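## Task

Pick up one end of the white wire and raise it well above the crate, roughly as high as the arm can reach; a lift that stays low does not count. Before closing the fingers on the wire, spread them at least a thumb's width apart around it, unless they were already opened while well away from the whole wire, otherwise the run may be failed. If the crate tips halfway over, the run fails. It counts as done only while that end is held up above the table, the other arm is not touching the wire, and the wire touches nothing else higher than a finger's width over the crate rim. The black wire must stay in the crate with no part drawn out over a wall. The crate must stay upright and wholly on the table, and neither gripper may hold anything except that wire end.

## Robot and tools

ROBOT. Two six-joint arms, left_arm and right_arm, each ending in a two-finger parallel gripper. Their bases sit near (+0.004, +0.266, +0.021) m for left_arm and (+0.004, -0.310, +0.015) m for right_arm. Joint limits in rad, base to hand: waist -2.618 to 3.054, shoulder 0 to 3.142, elbow 0 to 3.142, wrist pitch -1.571 to 1.571, wrist yaw -1.571 to 1.571, wrist roll -2.094 to 2.094. An elbow never quite straightens. A low bar and a plate behind the bases stick up to about 3 cm above the table; touching them gives no warning.

FRAMES. All poses use one scene frame: origin at table height, midway between the arms, slightly behind the near table edge; +x points out across the table, +y toward left_arm, +z up. Positions are metres; orientations are quaternions written w, x, y, z. In a gripper's own frame the fingers extend along +z and separate along y. The reported hand position is the point between the finger pads, under 1 cm behind the tips; at long reach it may be somewhat off.

THE 16-NUMBER ROW. Every motion command uses a row of 16 numbers: left_arm x, y, z, qw, qx, qy, qz, opening, then the same eight for right_arm. Both halves are always required, even if one arm should stay still. x, y, z and the quaternion are an absolute pose target in the scene frame, not an offset. Opening runs from -1 (closed) to +1 (fully open, 0.087 m). To keep an arm still, repeat its last reported pose and desired opening in every call; to keep a hand's orientation, resend the same quaternion rather than the drifted one from the result.

execute_actions(actions): actions is a list of up to 15 actions; each action is a list of up to 15 rows; each row is applied for one 1/30 s step, so an action lasts 0.5 s and a shorter table repeats its final row. Each step the controller clips the target to within 70 mm and 16 degrees of the hand's measured pose, favouring position over orientation, so long moves need several actions. An action is rejected for both arms if any target lies more than 0.6 m from that hand along any of its axes; if the first action fails this against the latest state, or anything is malformed, nothing runs. An empty list just returns state and images.

move(target, speed, blocking): target is one 16-number row as above. The hands travel in straight lines and arrive together, taking 0.5 to 10 s (cut off at 10 s). speed is the path's top speed in m/s, 0.002 to 0.5, default 0.25; rotation is capped at twice that in rad/s. The opening is applied at the start. Paths do not avoid obstacles or the other arm; faster contact hits harder, and aiming beyond a contact presses harder. With blocking=false the result comes after 0.5 s; call wait(0) to check, and call wait or stop before sending anything else. The result adds a move: line giving the ending (done, off_target, moving, held, fault), which limits applied (paced: target clipped; held: steps blocked, possibly followed by a fast catch-up), and each hand's remaining distance.

wait(seconds): 0 to 10 s of holding the last command; returns early if a running move finishes. stop(): brakes a running move (fingers keep moving); needs braking room. zoom_image(camera, region): camera is cam_high, cam_low, cam_left_wrist or cam_right_wrist; region is [x0, y0, x1, y1] pixels from the top-left, at most 504 by 504. read_manual(section): only "licences". finished_scene(scene): ends scene 1 or 2 and reports success; irreversible, so call it only once the goal holds steadily.

RESULTS. The state line shows each hand's position and quaternion. Hand target lines show the pose each arm is now driven toward. grip_measured gives the finger opening on the command scale (each reading may be off by about 1 mm); the last Joint positions entry is the opening in metres. Joint torques are raw drive outputs, nonzero even in free air. A pose unreachable line means the clearance check altered or blocked that arm. FAULT lines mean an arm stopped. MOTOR HOT appears at 75 °C; at 90 °C that arm halts for 10 s; at 100 °C it goes limp and drops.

GRIPPING AND PRECISION. Friction may leave a hand up to about 31 mm from its command, and tiny commands may not move it. To hold something, command an opening about 0.02 below grip_measured; less grips more gently. Pads push about 20 N each; closing quickly can squeeze harder.

AVOID. Closing on a wire without first opening wide around it; tipping the crate; dragging the other wire over a wall; knocking anything off the table; arms striking each other or the fixtures; fast or hard contacts, drops and slips; holding heavy loads long enough to overheat. Loose objects may occasionally be nudged by outside pushes.

CAMERAS. Four 504x504 images arrive in the order cam_high, cam_low, cam_left_wrist, cam_right_wrist, with per-camera pinhole-plus-radial calibration (K, distortion, world-to-camera transform) that may be slightly off.

Each tool is called after "Call:" as name(argument=value, ...), one argument or row to a line, values as JSON.

## Session

Call:
execute_actions(
  actions=[],
)

Scene clock: 0.00 s.
left_arm: end_effector_position=(+0.4861, +0.4948, +0.1312) grip_measured=+1.000 end_effector_quat_wxyz=(+0.534, +0.305, +0.622, +0.485) | right_arm: end_effector_position=(+0.5558, -0.4125, +0.3725) grip_measured=+0.989 end_effector_quat_wxyz=(+0.689, -0.589, +0.322, -0.273)
Joint positions: left_arm=[0.387 2.124 0.811 1.358 0.132 1.193 0.087] | right_arm=[-0.505  1.944  1.532  0.754 -1.143 -1.106  0.087]
Joint velocities: left_arm=[-0.007  0.002  0.012  0.022 -0.051  0.022  0.   ] | right_arm=[-0.007 -0.002  0.002  0.051 -0.007  0.081 -0.001]
Joint torques (N m, as the arm reports them, + toward a larger angle): no reading
Motor temperatures (°C, as the motors report them): left_arm=[32 32 31 30 32 32] | right_arm=[33 33 32 32 33 31]
Hand target (left_arm): +0.486, +0.495, +0.131; +0.534, +0.305, +0.622, +0.485
Hand target (right_arm): +0.556, -0.413, +0.372; +0.689, -0.589, +0.322, -0.273

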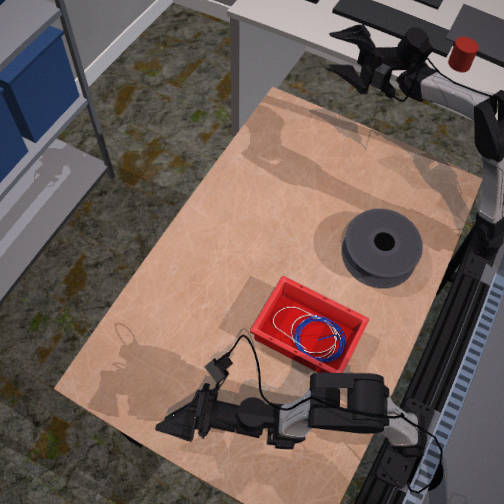

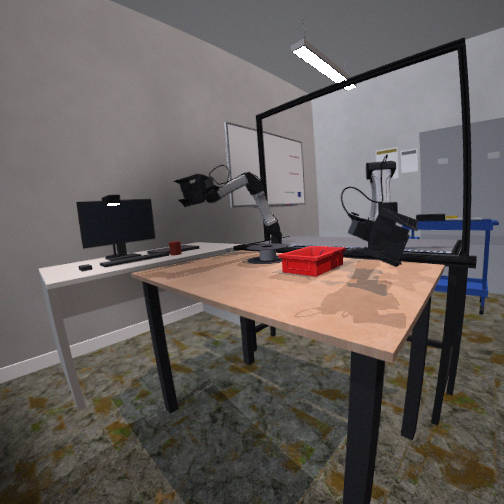

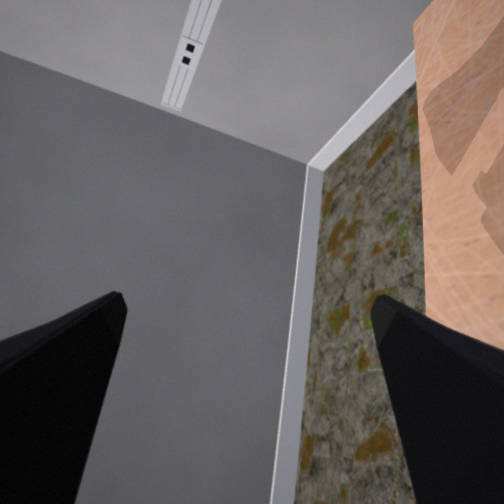

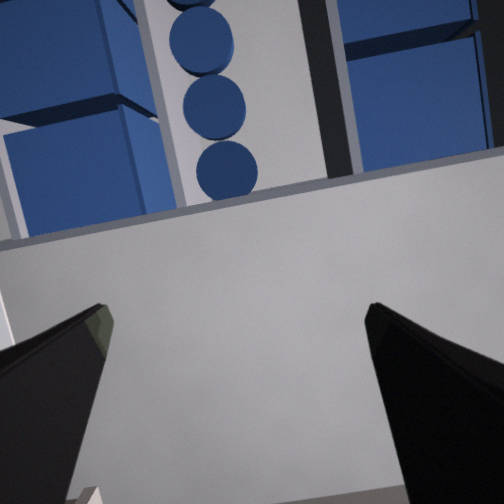

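Call:
move(
  target=[0.36,0.15,0.2,0.3,0,0.954,0,1,0.5558,-0.4125,0.3725,0.689,-0.589,0.322,-0.273,1],
)

Call:
zoom_image(
  camera="cam_left_wrist",
  region=[0,0,504,504],
)

Scene clock: 8.57 s.
left_arm: end_effector_position=(+0.3541, +0.1547, +0.1978) grip_measured=+1.000 end_effector_quat_wxyz=(+0.301, +0.002, +0.954, -0.003) | right_arm: end_effector_position=(+0.5558, -0.4125, +0.3725) grip_measured=+0.989 end_effector_quat_wxyz=(+0.689, -0.589, +0.322, -0.273)
Joint positions: left_arm=[-0.405  1.542  1.414 -0.862 -0.213 -0.309  0.087] | right_arm=[-0.505  1.944  1.532  0.754 -1.143 -1.106  0.087]
Joint velocities: left_arm=[ 0.002 -0.017  0.012 -0.007 -0.081  0.051  0.   ] | right_arm=[-0.022  0.002 -0.002 -0.037 -0.11  -0.066 -0.001]
Joint torques (N m, as the arm reports them, + toward a larger angle): left_arm=[-0.4  -5.9  10.16  1.12 -0.05  0.02] | right_arm=[-0.03 -9.22  5.83  1.38  0.15  0.1 ]
Motor temperatures (°C, as the motors report them): left_arm=[32 35 32 32 32 32] | right_arm=[33 36 34 33 33 31]
Hand target (left_arm): +0.357, +0.149, +0.200; +0.301, +0.003, +0.953, -0.010
Hand target (right_arm): +0.556, -0.413, +0.372; +0.689, -0.589, +0.322, -0.273
Off the commanded pose (left_arm): 0.008 m, 0 deg.
Off the commanded pose (right_arm): 0.000 m, 0 deg.
move: done
camera_calibration (this result's frames):
cam_left_wrist: T_world_to_cam=[[0.00461976, -0.999904, 0.0130699, 0.149888], [-0.967385, -0.00115853, 0.253306, 0.313377], [-0.253267, -0.0138138, -0.967298, 0.420795], [0, 0, 0, 1]] pos_world=[0.409037, 0.156049, 0.325695]

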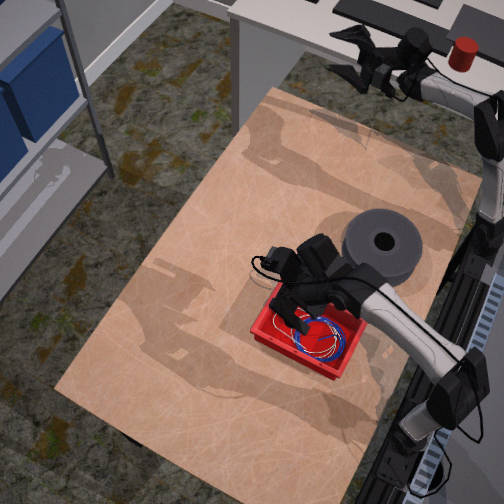

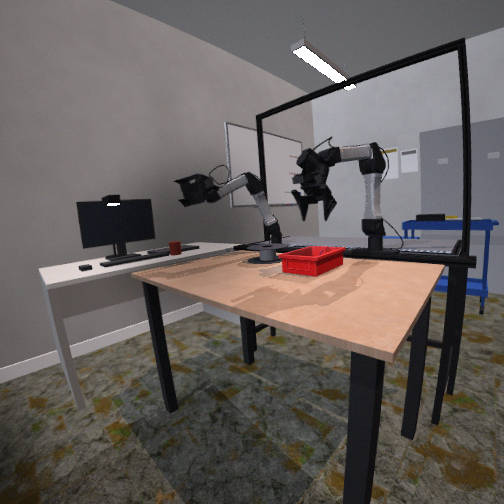

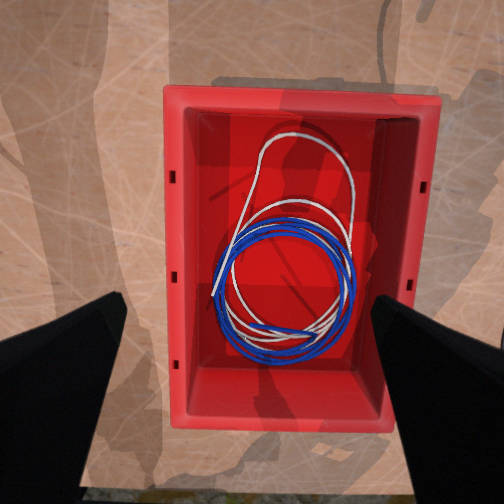

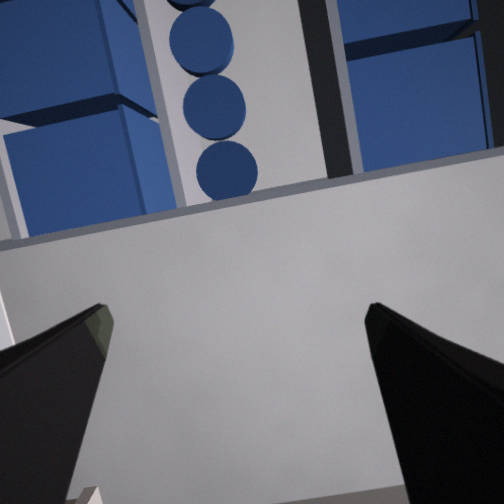

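Region (0, 0, 504, 504) of cam_left_wrist's 504x504 image, scaled by 1.000.

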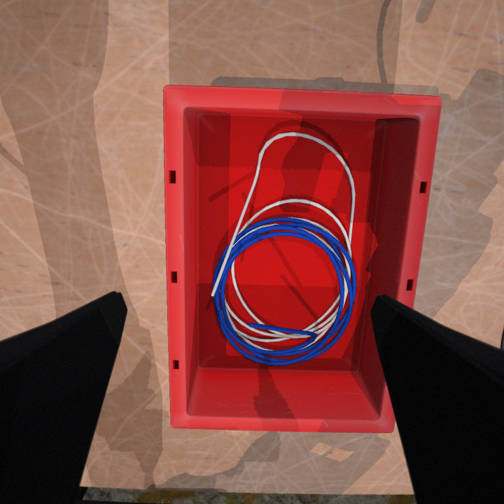

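Call:
zoom_image(
  camera="cam_high",
  region=[250,280,380,390],
)

Call:
zoom_image(
  camera="cam_left_wrist",
  region=[170,150,390,390],
)

Region (250, 280, 380, 390) of cam_high's 504x504 image, scaled by 3.877, with more detail than that image has; it fills the top 426 rows of this view, and the rest is white.

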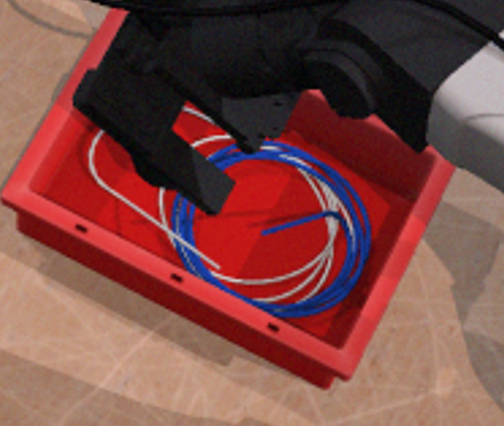

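Region (170, 150, 390, 390) of cam_left_wrist's 504x504 image, scaled by 2.100, with more detail than that image has; it fills the left 462 columns of this view, and the rest is white.

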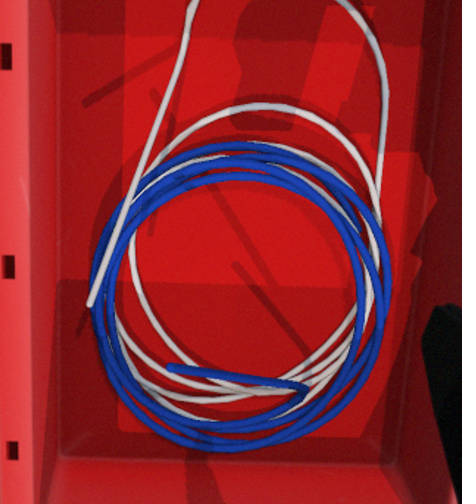

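Call:
move(
  target=[0.325,0.172,0.095,0.1,0,0.995,0,-0.2,0.5558,-0.4125,0.3725,0.689,-0.589,0.322,-0.273,1],
  speed=0.12,
)

Scene clock: 16.10 s.
left_arm: end_effector_position=(+0.3310, +0.1692, +0.1012) grip_measured=-0.200 end_effector_quat_wxyz=(+0.116, -0.001, +0.993, -0.004) | right_arm: end_effector_position=(+0.5558, -0.4125, +0.3725) grip_measured=+0.989 end_effector_quat_wxyz=(+0.689, -0.589, +0.322, -0.273)
Joint positions: left_arm=[-0.315  1.778  1.381 -0.947 -0.065 -0.281  0.035] | right_arm=[-0.505  1.944  1.532  0.754 -1.143 -1.106  0.087]
Joint velocities: left_arm=[-0.002  0.002 -0.007  0.007 -0.051  0.037 -0.001] | right_arm=[ 0.017  0.007  0.002  0.022 -0.095 -0.095  0.001]
Joint torques (N m, as the arm reports them, + toward a larger angle): left_arm=[ 0.86 -8.23  6.17  0.59  0.02  0.12] | right_arm=[-0.11 -9.15  5.87  1.38  0.13  0.11]
Motor temperatures (°C, as the motors report them): left_arm=[32 35 34 32 32 32] | right_arm=[33 38 35 33 33 31]
Hand target (left_arm): +0.326, +0.172, +0.094; +0.100, -0.001, +0.995, -0.004
Hand target (right_arm): +0.556, -0.412, +0.372; +0.689, -0.589, +0.322, -0.273
Off the commanded pose (left_arm): 0.009 m, 2 deg.
Off the commanded pose (right_arm): 0.000 m, 0 deg.
move: done
camera_calibration (this result's frames):
cam_left_wrist: T_world_to_cam=[[0.0119543, -0.999848, 0.0127268, 0.163434], [-0.804858, -0.00206893, 0.593463, 0.227426], [-0.593347, -0.0173377, -0.80476, 0.418505], [0, 0, 0, 1]] pos_world=[0.429411, 0.171136, 0.199747]

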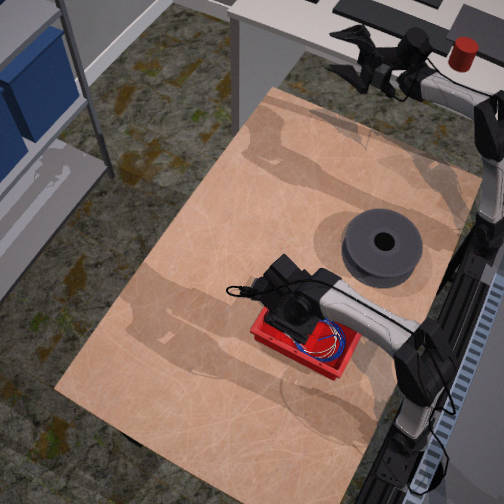

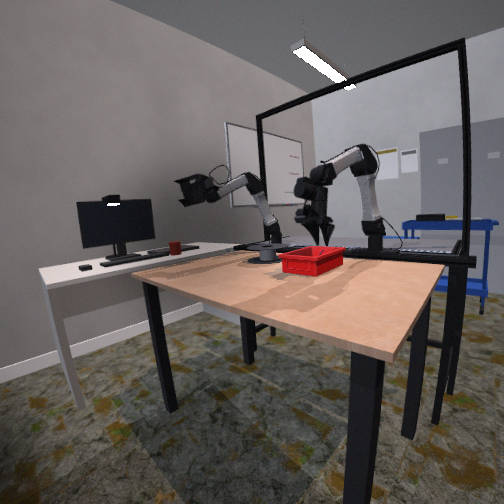

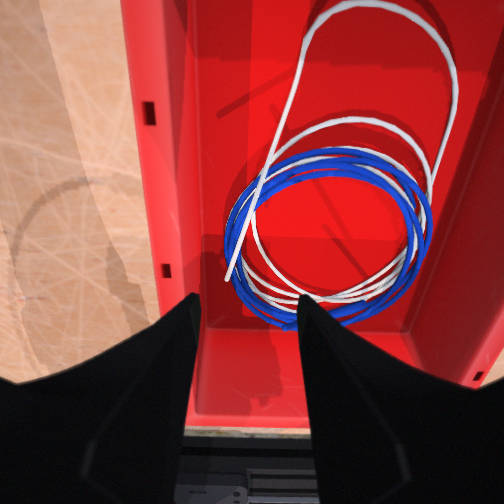

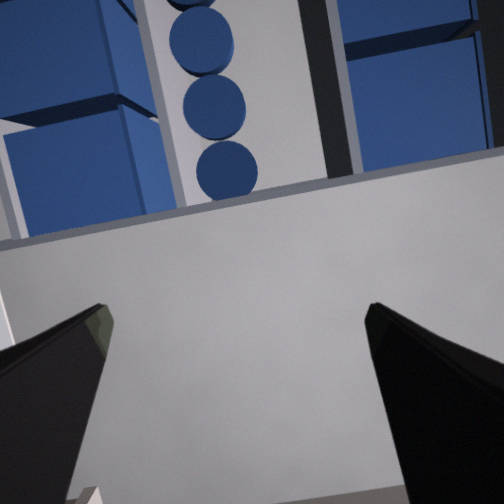

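Call:
move(
  target=[0.317,0.175,0.043,0.1,0,0.995,0,-0.2,0.5558,-0.4125,0.3725,0.689,-0.589,0.322,-0.273,1],
  speed=0.05,
)

Scene clock: 20.47 s.
left_arm: end_effector_position=(+0.3189, +0.1719, +0.0509) grip_measured=-0.200 end_effector_quat_wxyz=(+0.106, +0.000, +0.994, -0.003) | right_arm: end_effector_position=(+0.5558, -0.4125, +0.3725) grip_measured=+0.989 end_effector_quat_wxyz=(+0.689, -0.589, +0.322, -0.273)
Joint positions: left_arm=[-0.315  1.8    1.202 -0.766 -0.062 -0.28   0.035] | right_arm=[-0.505  1.944  1.532  0.754 -1.143 -1.106  0.087]
Joint velocities: left_arm=[-0.007 -0.012 -0.012  0.007 -0.007 -0.022 -0.   ] | right_arm=[ 0.002  0.007 -0.007  0.066  0.007 -0.037  0.001]
Joint torques (N m, as the arm reports them, + toward a larger angle): left_arm=[ 0.77 -7.87  5.7   0.76 -0.08  0.14] | right_arm=[-0.01 -9.28  5.78  1.36  0.14  0.1 ]
Motor temperatures (°C, as the motors report them): left_arm=[32 36 34 32 32 32] | right_arm=[33 39 35 34 33 31]
Hand target (left_arm): +0.317, +0.175, +0.043; +0.100, -0.000, +0.995, -0.000
Hand target (right_arm): +0.556, -0.413, +0.372; +0.689, -0.589, +0.322, -0.273
Off the commanded pose (left_arm): 0.009 m, 1 deg.
Off the commanded pose (right_arm): 0.000 m, 0 deg.
move: done
camera_calibration (this result's frames):
cam_left_wrist: T_world_to_cam=[[0.0106262, -0.999898, 0.00956288, 0.167479], [-0.79292, -0.00259914, 0.60932, 0.243025], [-0.609233, -0.0140573, -0.792867, 0.374715], [0, 0, 0, 1]] pos_world=[0.419208, 0.173361, 0.147417]

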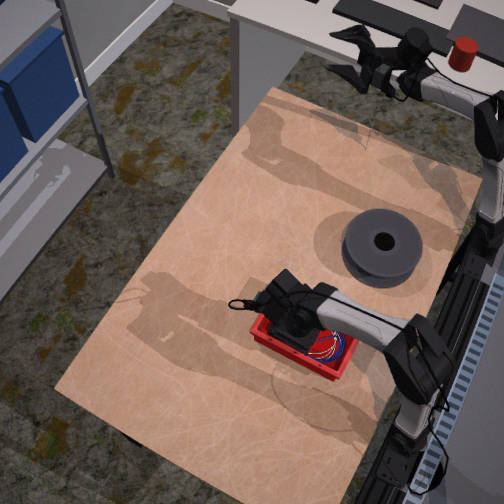

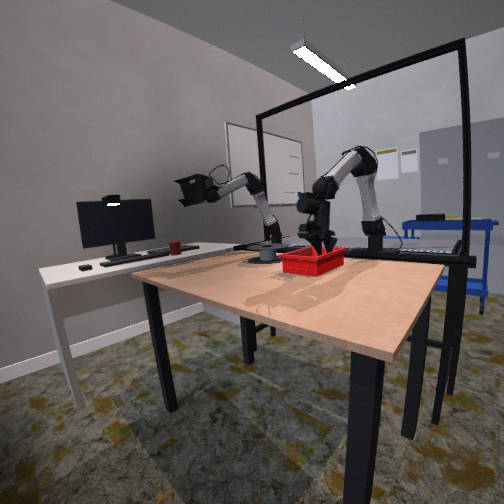

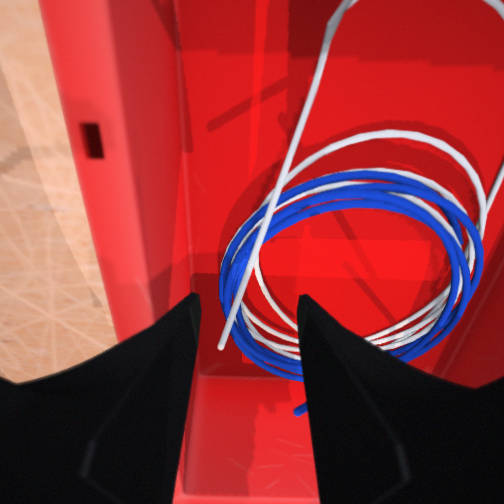

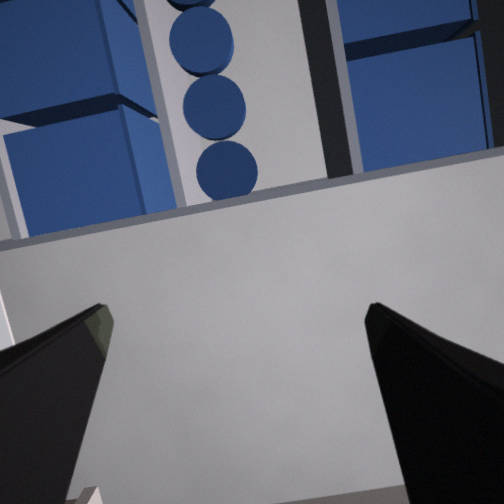

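Consistent; close.

Call:
move(
  target=[0.317,0.175,0.04,0.1,0,0.995,0,-1,0.5558,-0.4125,0.3725,0.689,-0.589,0.322,-0.273,1],
  speed=0.02,
)

Call:
move(
  target=[0.35,0.15,0.3,0.3,0,0.954,0,-1,0.5558,-0.4125,0.3725,0.689,-0.589,0.322,-0.273,1],
  speed=0.07,
)

Scene clock: 23.33 s.
left_arm: end_effector_position=(+0.3215, +0.1711, +0.0510) grip_measured=-0.953 end_effector_quat_wxyz=(+0.111, +0.000, +0.994, -0.005) | right_arm: end_effector_position=(+0.5558, -0.4125, +0.3725) grip_measured=+0.989 end_effector_quat_wxyz=(+0.689, -0.589, +0.322, -0.273)
Joint positions: left_arm=[-0.315  1.8    1.202 -0.756 -0.062 -0.28   0.002] | right_arm=[-0.505  1.944  1.532  0.754 -1.143 -1.106  0.087]
Joint velocities: left_arm=[ 0.007  0.012 -0.007  0.007 -0.066  0.007 -0.   ] | right_arm=[ 0.002 -0.027 -0.007 -0.037 -0.007  0.022  0.001]
Joint torques (N m, as the arm reports them, + toward a larger angle): left_arm=[ 0.7  -7.55  5.07  0.72 -0.08  0.14] | right_arm=[ 0.08 -9.21  5.8   1.36  0.15  0.1 ]
Motor temperatures (°C, as the motors report them): left_arm=[32 36 34 32 32 32] | right_arm=[33 39 36 34 33 31]
Hand target (left_arm): +0.317, +0.175, +0.040; +0.100, -0.000, +0.995, -0.000
Hand target (right_arm): +0.556, -0.413, +0.372; +0.689, -0.589, +0.322, -0.273
Off the commanded pose (left_arm): 0.013 m, 1 deg.
Off the commanded pose (right_arm): 0.000 m, 0 deg.
move: off_target (left_arm)
camera_calibration (this result's frames):
cam_left_wrist: T_world_to_cam=[[0.0105937, -0.999863, 0.0127034, 0.166529], [-0.799119, -0.000828813, 0.601172, 0.247095], [-0.60108, -0.0165202, -0.799018, 0.374508], [0, 0, 0, 1]] pos_world=[0.420803, 0.172898, 0.148577]

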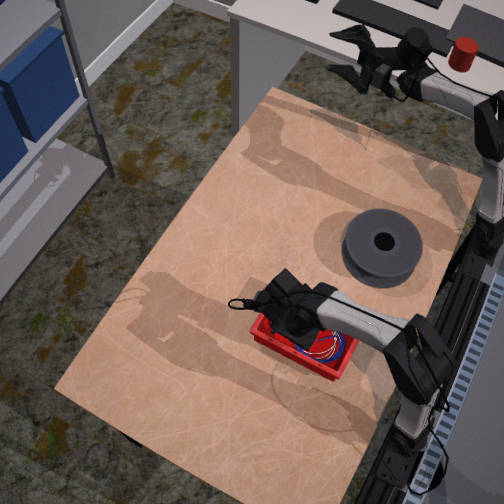

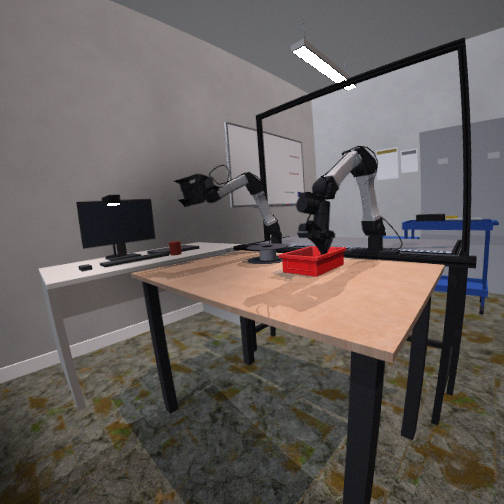

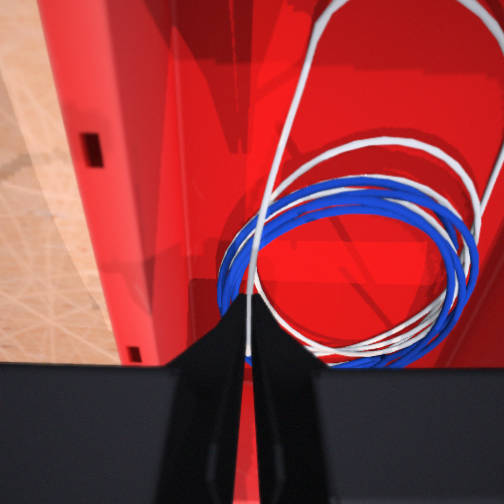

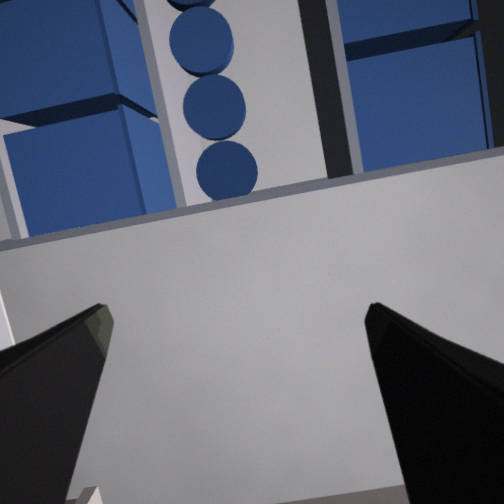

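Scene clock: 27.43 s.
left_arm: end_effector_position=(+0.3459, +0.1533, +0.2982) grip_measured=-0.953 end_effector_quat_wxyz=(+0.296, +0.001, +0.955, +0.002) | right_arm: end_effector_position=(+0.5558, -0.4125, +0.3725) grip_measured=+0.989 end_effector_quat_wxyz=(+0.689, -0.589, +0.322, -0.273)
Joint positions: left_arm=[-0.426  1.662  1.968 -1.314 -0.231 -0.328  0.002] | right_arm=[-0.505  1.944  1.532  0.754 -1.143 -1.106  0.087]
Joint velocities: left_arm=[-0.002 -0.002 -0.002 -0.066 -0.051 -0.022  0.   ] | right_arm=[-0.002 -0.002 -0.007 -0.037  0.007 -0.007 -0.002]
Joint torques (N m, as the arm reports them, + toward a larger angle): left_arm=[-0.58 -6.38  8.97  1.08 -0.25 -0.02] | right_arm=[ 0.06 -9.17  5.83  1.37  0.16  0.11]
Motor temperatures (°C, as the motors report them): left_arm=[32 37 35 32 32 32] | right_arm=[33 40 36 34 33 31]
Hand target (left_arm): +0.348, +0.150, +0.300; +0.300, +0.001, +0.954, +0.003
Hand target (right_arm): +0.556, -0.413, +0.372; +0.689, -0.589, +0.322, -0.273
Off the commanded pose (left_arm): 0.006 m, 1 deg.
Off the commanded pose (right_arm): 0.000 m, 0 deg.
move: done
camera_calibration (this result's frames):
cam_left_wrist: T_world_to_cam=[[0.0094649, -0.999948, 0.00380637, 0.148339], [-0.964623, -0.00812748, 0.263508, 0.277008], [-0.263463, -0.00616579, -0.96465, 0.517431], [0, 0, 0, 1]] pos_world=[0.402128, 0.153773, 0.425582]

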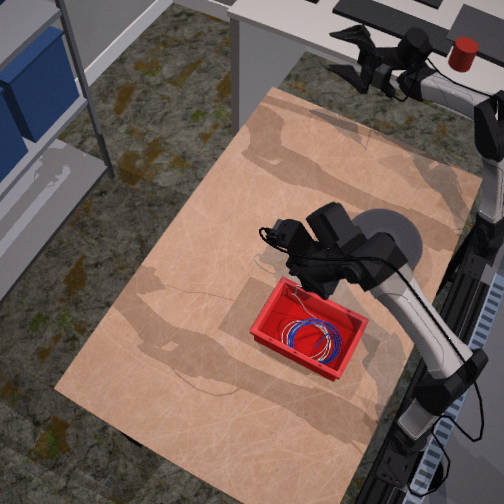

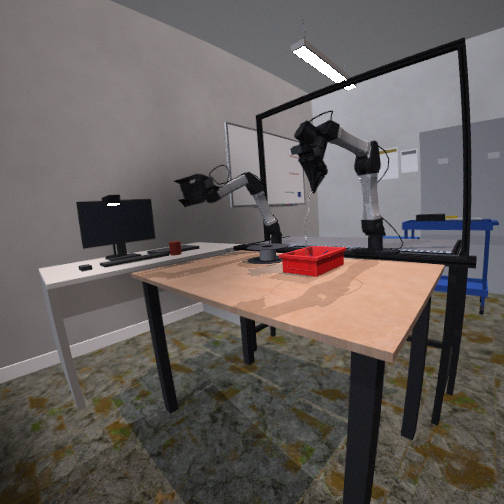

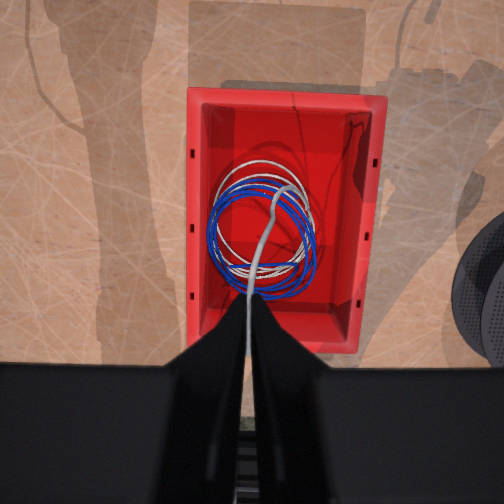

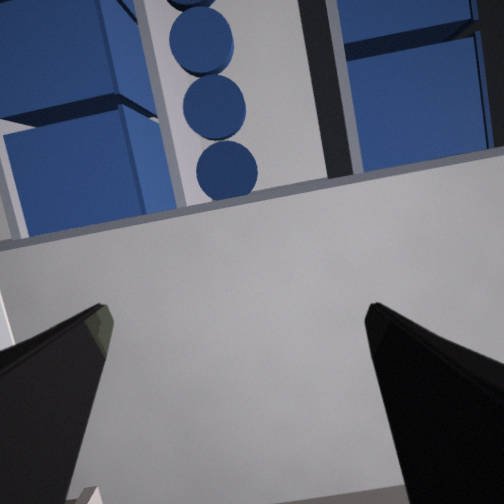

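Call:
move(
  target=[0.35,0.14,0.58,0.69,0.12,0.69,-0.12,-1,0.5558,-0.4125,0.3725,0.689,-0.589,0.322,-0.273,1],
  speed=0.05,
)

Call:
zoom_image(
  camera="cam_low",
  region=[220,40,420,290],
)

Scene clock: 40.63 s.
left_arm: end_effector_position=(+0.3533, +0.1361, +0.5555) grip_measured=-0.953 end_effector_quat_wxyz=(+0.670, +0.122, +0.724, -0.108) | right_arm: end_effector_position=(+0.5558, -0.4125, +0.3725) grip_measured=+0.989 end_effector_quat_wxyz=(+0.689, -0.589, +0.322, -0.273)
Joint positions: left_arm=[-0.431  1.497  2.301 -0.882 -0.078  0.009  0.002] | right_arm=[-0.505  1.944  1.532  0.754 -1.143 -1.106  0.087]
Joint velocities: left_arm=[ 0.007 -0.007 -0.012  0.022  0.066  0.051  0.   ] | right_arm=[ 0.002 -0.007  0.007 -0.007  0.037 -0.007  0.001]
Joint torques (N m, as the arm reports them, + toward a larger angle): left_arm=[ 1.   -5.06  7.08  1.88  0.08  0.15] | right_arm=[-0.01 -9.2   5.77  1.38  0.15  0.13]
Motor temperatures (°C, as the motors report them): left_arm=[32 38 36 35 32 32] | right_arm=[33 43 38 34 33 31]
Hand target (left_arm): +0.348, +0.141, +0.573; +0.690, +0.119, +0.705, -0.110
Hand target (right_arm): +0.556, -0.413, +0.372; +0.689, -0.589, +0.322, -0.273
Off the commanded pose (left_arm): 0.025 m, 5 deg.
Off the commanded pose (right_arm): 0.000 m, 0 deg.
move: off_target (left_arm; path cut at 10 s)
camera_calibration (this result's frames):
cam_left_wrist: T_world_to_cam=[[-0.321034, -0.947057, 0.00451572, 0.239292], [-0.768891, 0.25785, -0.585081, 0.582273], [0.55294, -0.191303, -0.810962, 0.418888], [0, 0, 0, 1]] pos_world=[0.292905, 0.156619, 0.679298]

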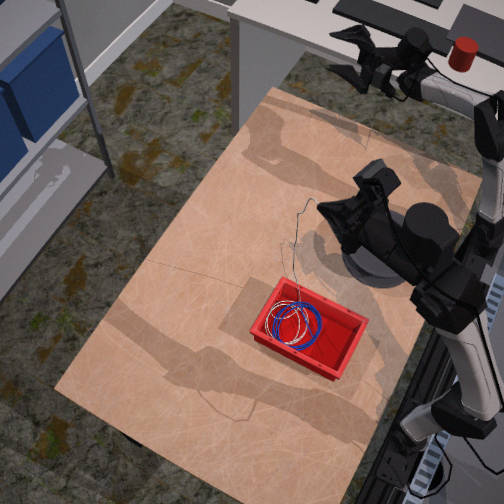

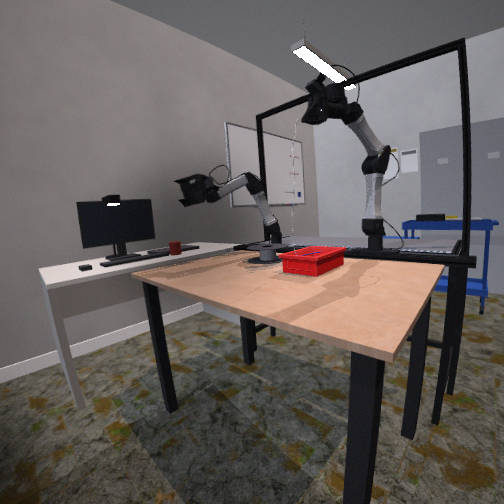

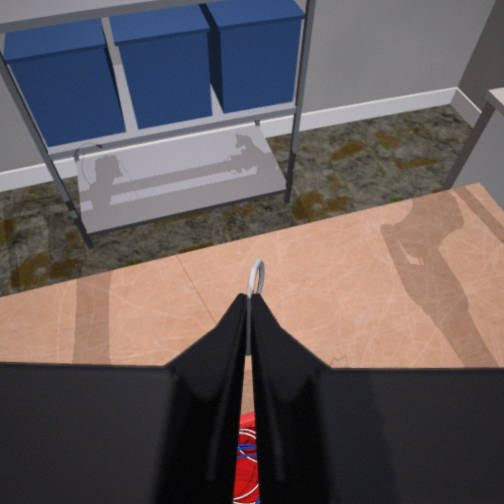

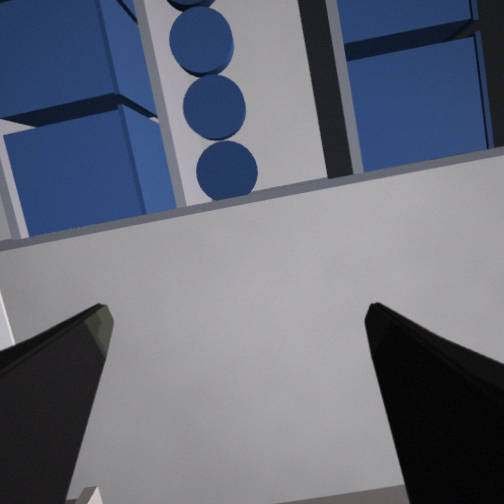

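Region (220, 40, 420, 290) of cam_low's 504x504 image, scaled by 2.016, with more detail than that image has; it fills the left 403 columns of this view, and the rest is white.

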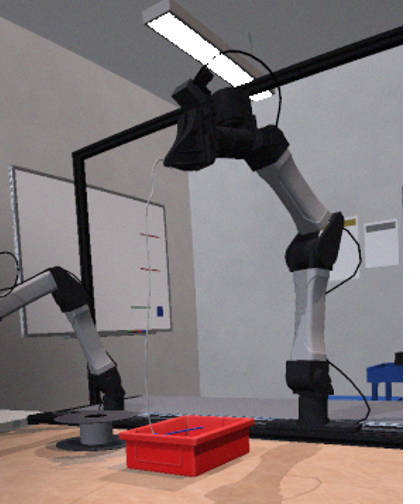

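Call:
move(
  target=[0.33,0.15,0.72,0.83,0.09,0.53,-0.14,-1,0.5558,-0.4125,0.3725,0.689,-0.589,0.322,-0.273,1],
  speed=0.07,
)

Call:
zoom_image(
  camera="cam_low",
  region=[220,40,420,290],
)

Scene clock: 48.37 s.
left_arm: end_effector_position=(+0.3264, +0.1493, +0.7123) grip_measured=-0.953 end_effector_quat_wxyz=(+0.831, +0.087, +0.531, -0.140) | right_arm: end_effector_position=(+0.5558, -0.4125, +0.3725) grip_measured=+0.989 end_effector_quat_wxyz=(+0.689, -0.589, +0.322, -0.273)
Joint positions: left_arm=[-0.421  1.704  2.86  -0.721 -0.057  0.03   0.002] | right_arm=[-0.505  1.944  1.532  0.754 -1.143 -1.106  0.087]
Joint velocities: left_arm=[ 0.012  0.002 -0.007  0.051 -0.051  0.022  0.001] | right_arm=[ 0.012 -0.007 -0.002 -0.007 -0.037  0.051 -0.   ]
Joint torques (N m, as the arm reports them, + toward a larger angle): left_arm=[ 0.95 -2.09  4.27  1.52  0.09  0.14] | right_arm=[ 0.1  -9.19  5.83  1.36  0.15  0.1 ]
Motor temperatures (°C, as the motors report them): left_arm=[32 37 36 36 32 32] | right_arm=[33 44 38 35 33 31]
Hand target (left_arm): +0.329, +0.151, +0.718; +0.839, +0.087, +0.520, -0.137
Hand target (right_arm): +0.556, -0.412, +0.372; +0.689, -0.589, +0.322, -0.273
Off the commanded pose (left_arm): 0.009 m, 0 deg.
Off the commanded pose (right_arm): 0.000 m, 0 deg.
elbow stopped short (left arm): the move would have taken joint 3 (elbow) straighter than the controller allows; a more bent joint 3 avoids this.
move: done
camera_calibration (this result's frames):
cam_left_wrist: T_world_to_cam=[[-0.33002, -0.943855, 0.0149829, 0.23745], [-0.401418, 0.125955, -0.907193, 0.779125], [0.854371, -0.305406, -0.420448, 0.203864], [0, 0, 0, 1]] pos_world=[0.216943, 0.188244, 0.788973]

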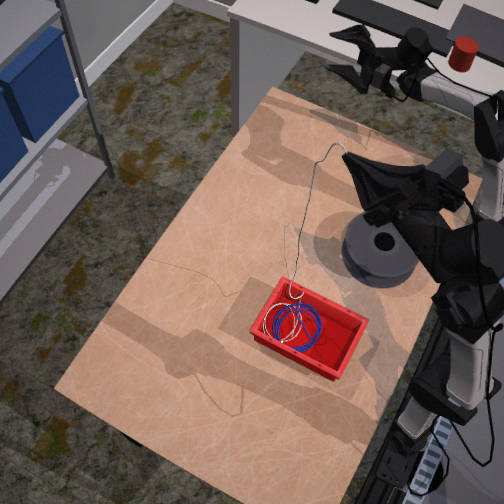

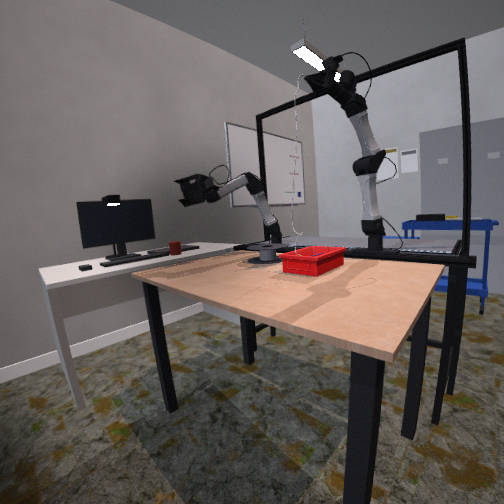

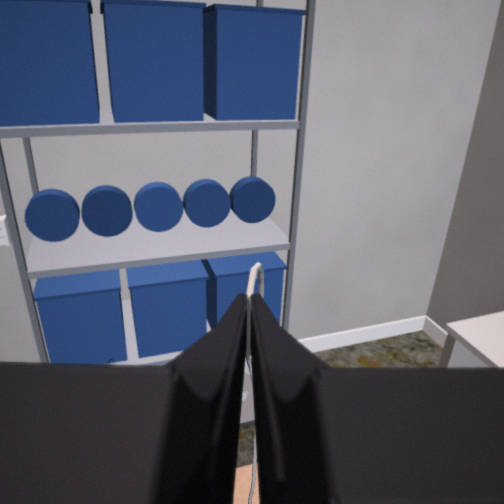

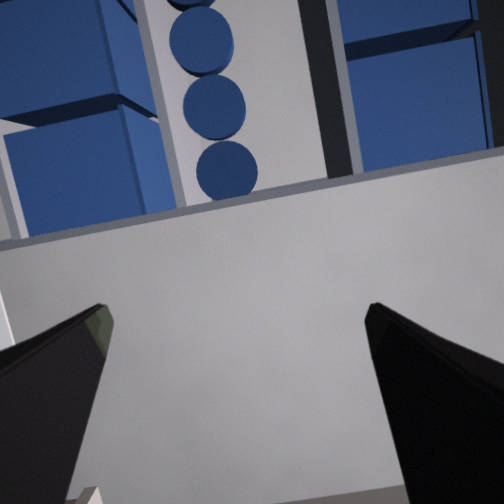

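Region (220, 40, 420, 290) of cam_low's 504x504 image, scaled by 2.016, with more detail than that image has; it fills the left 403 columns of this view, and the rest is white.

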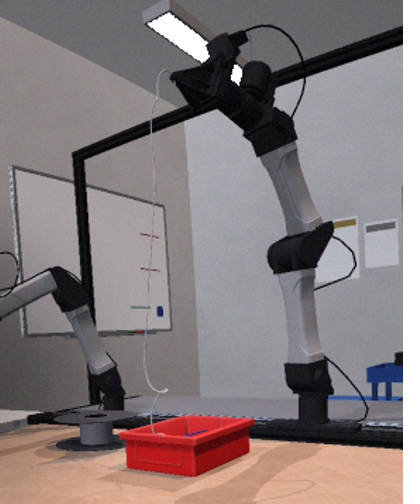

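Call:
finished_scene(
  scene=1,
)

The scene is finished: the task was done.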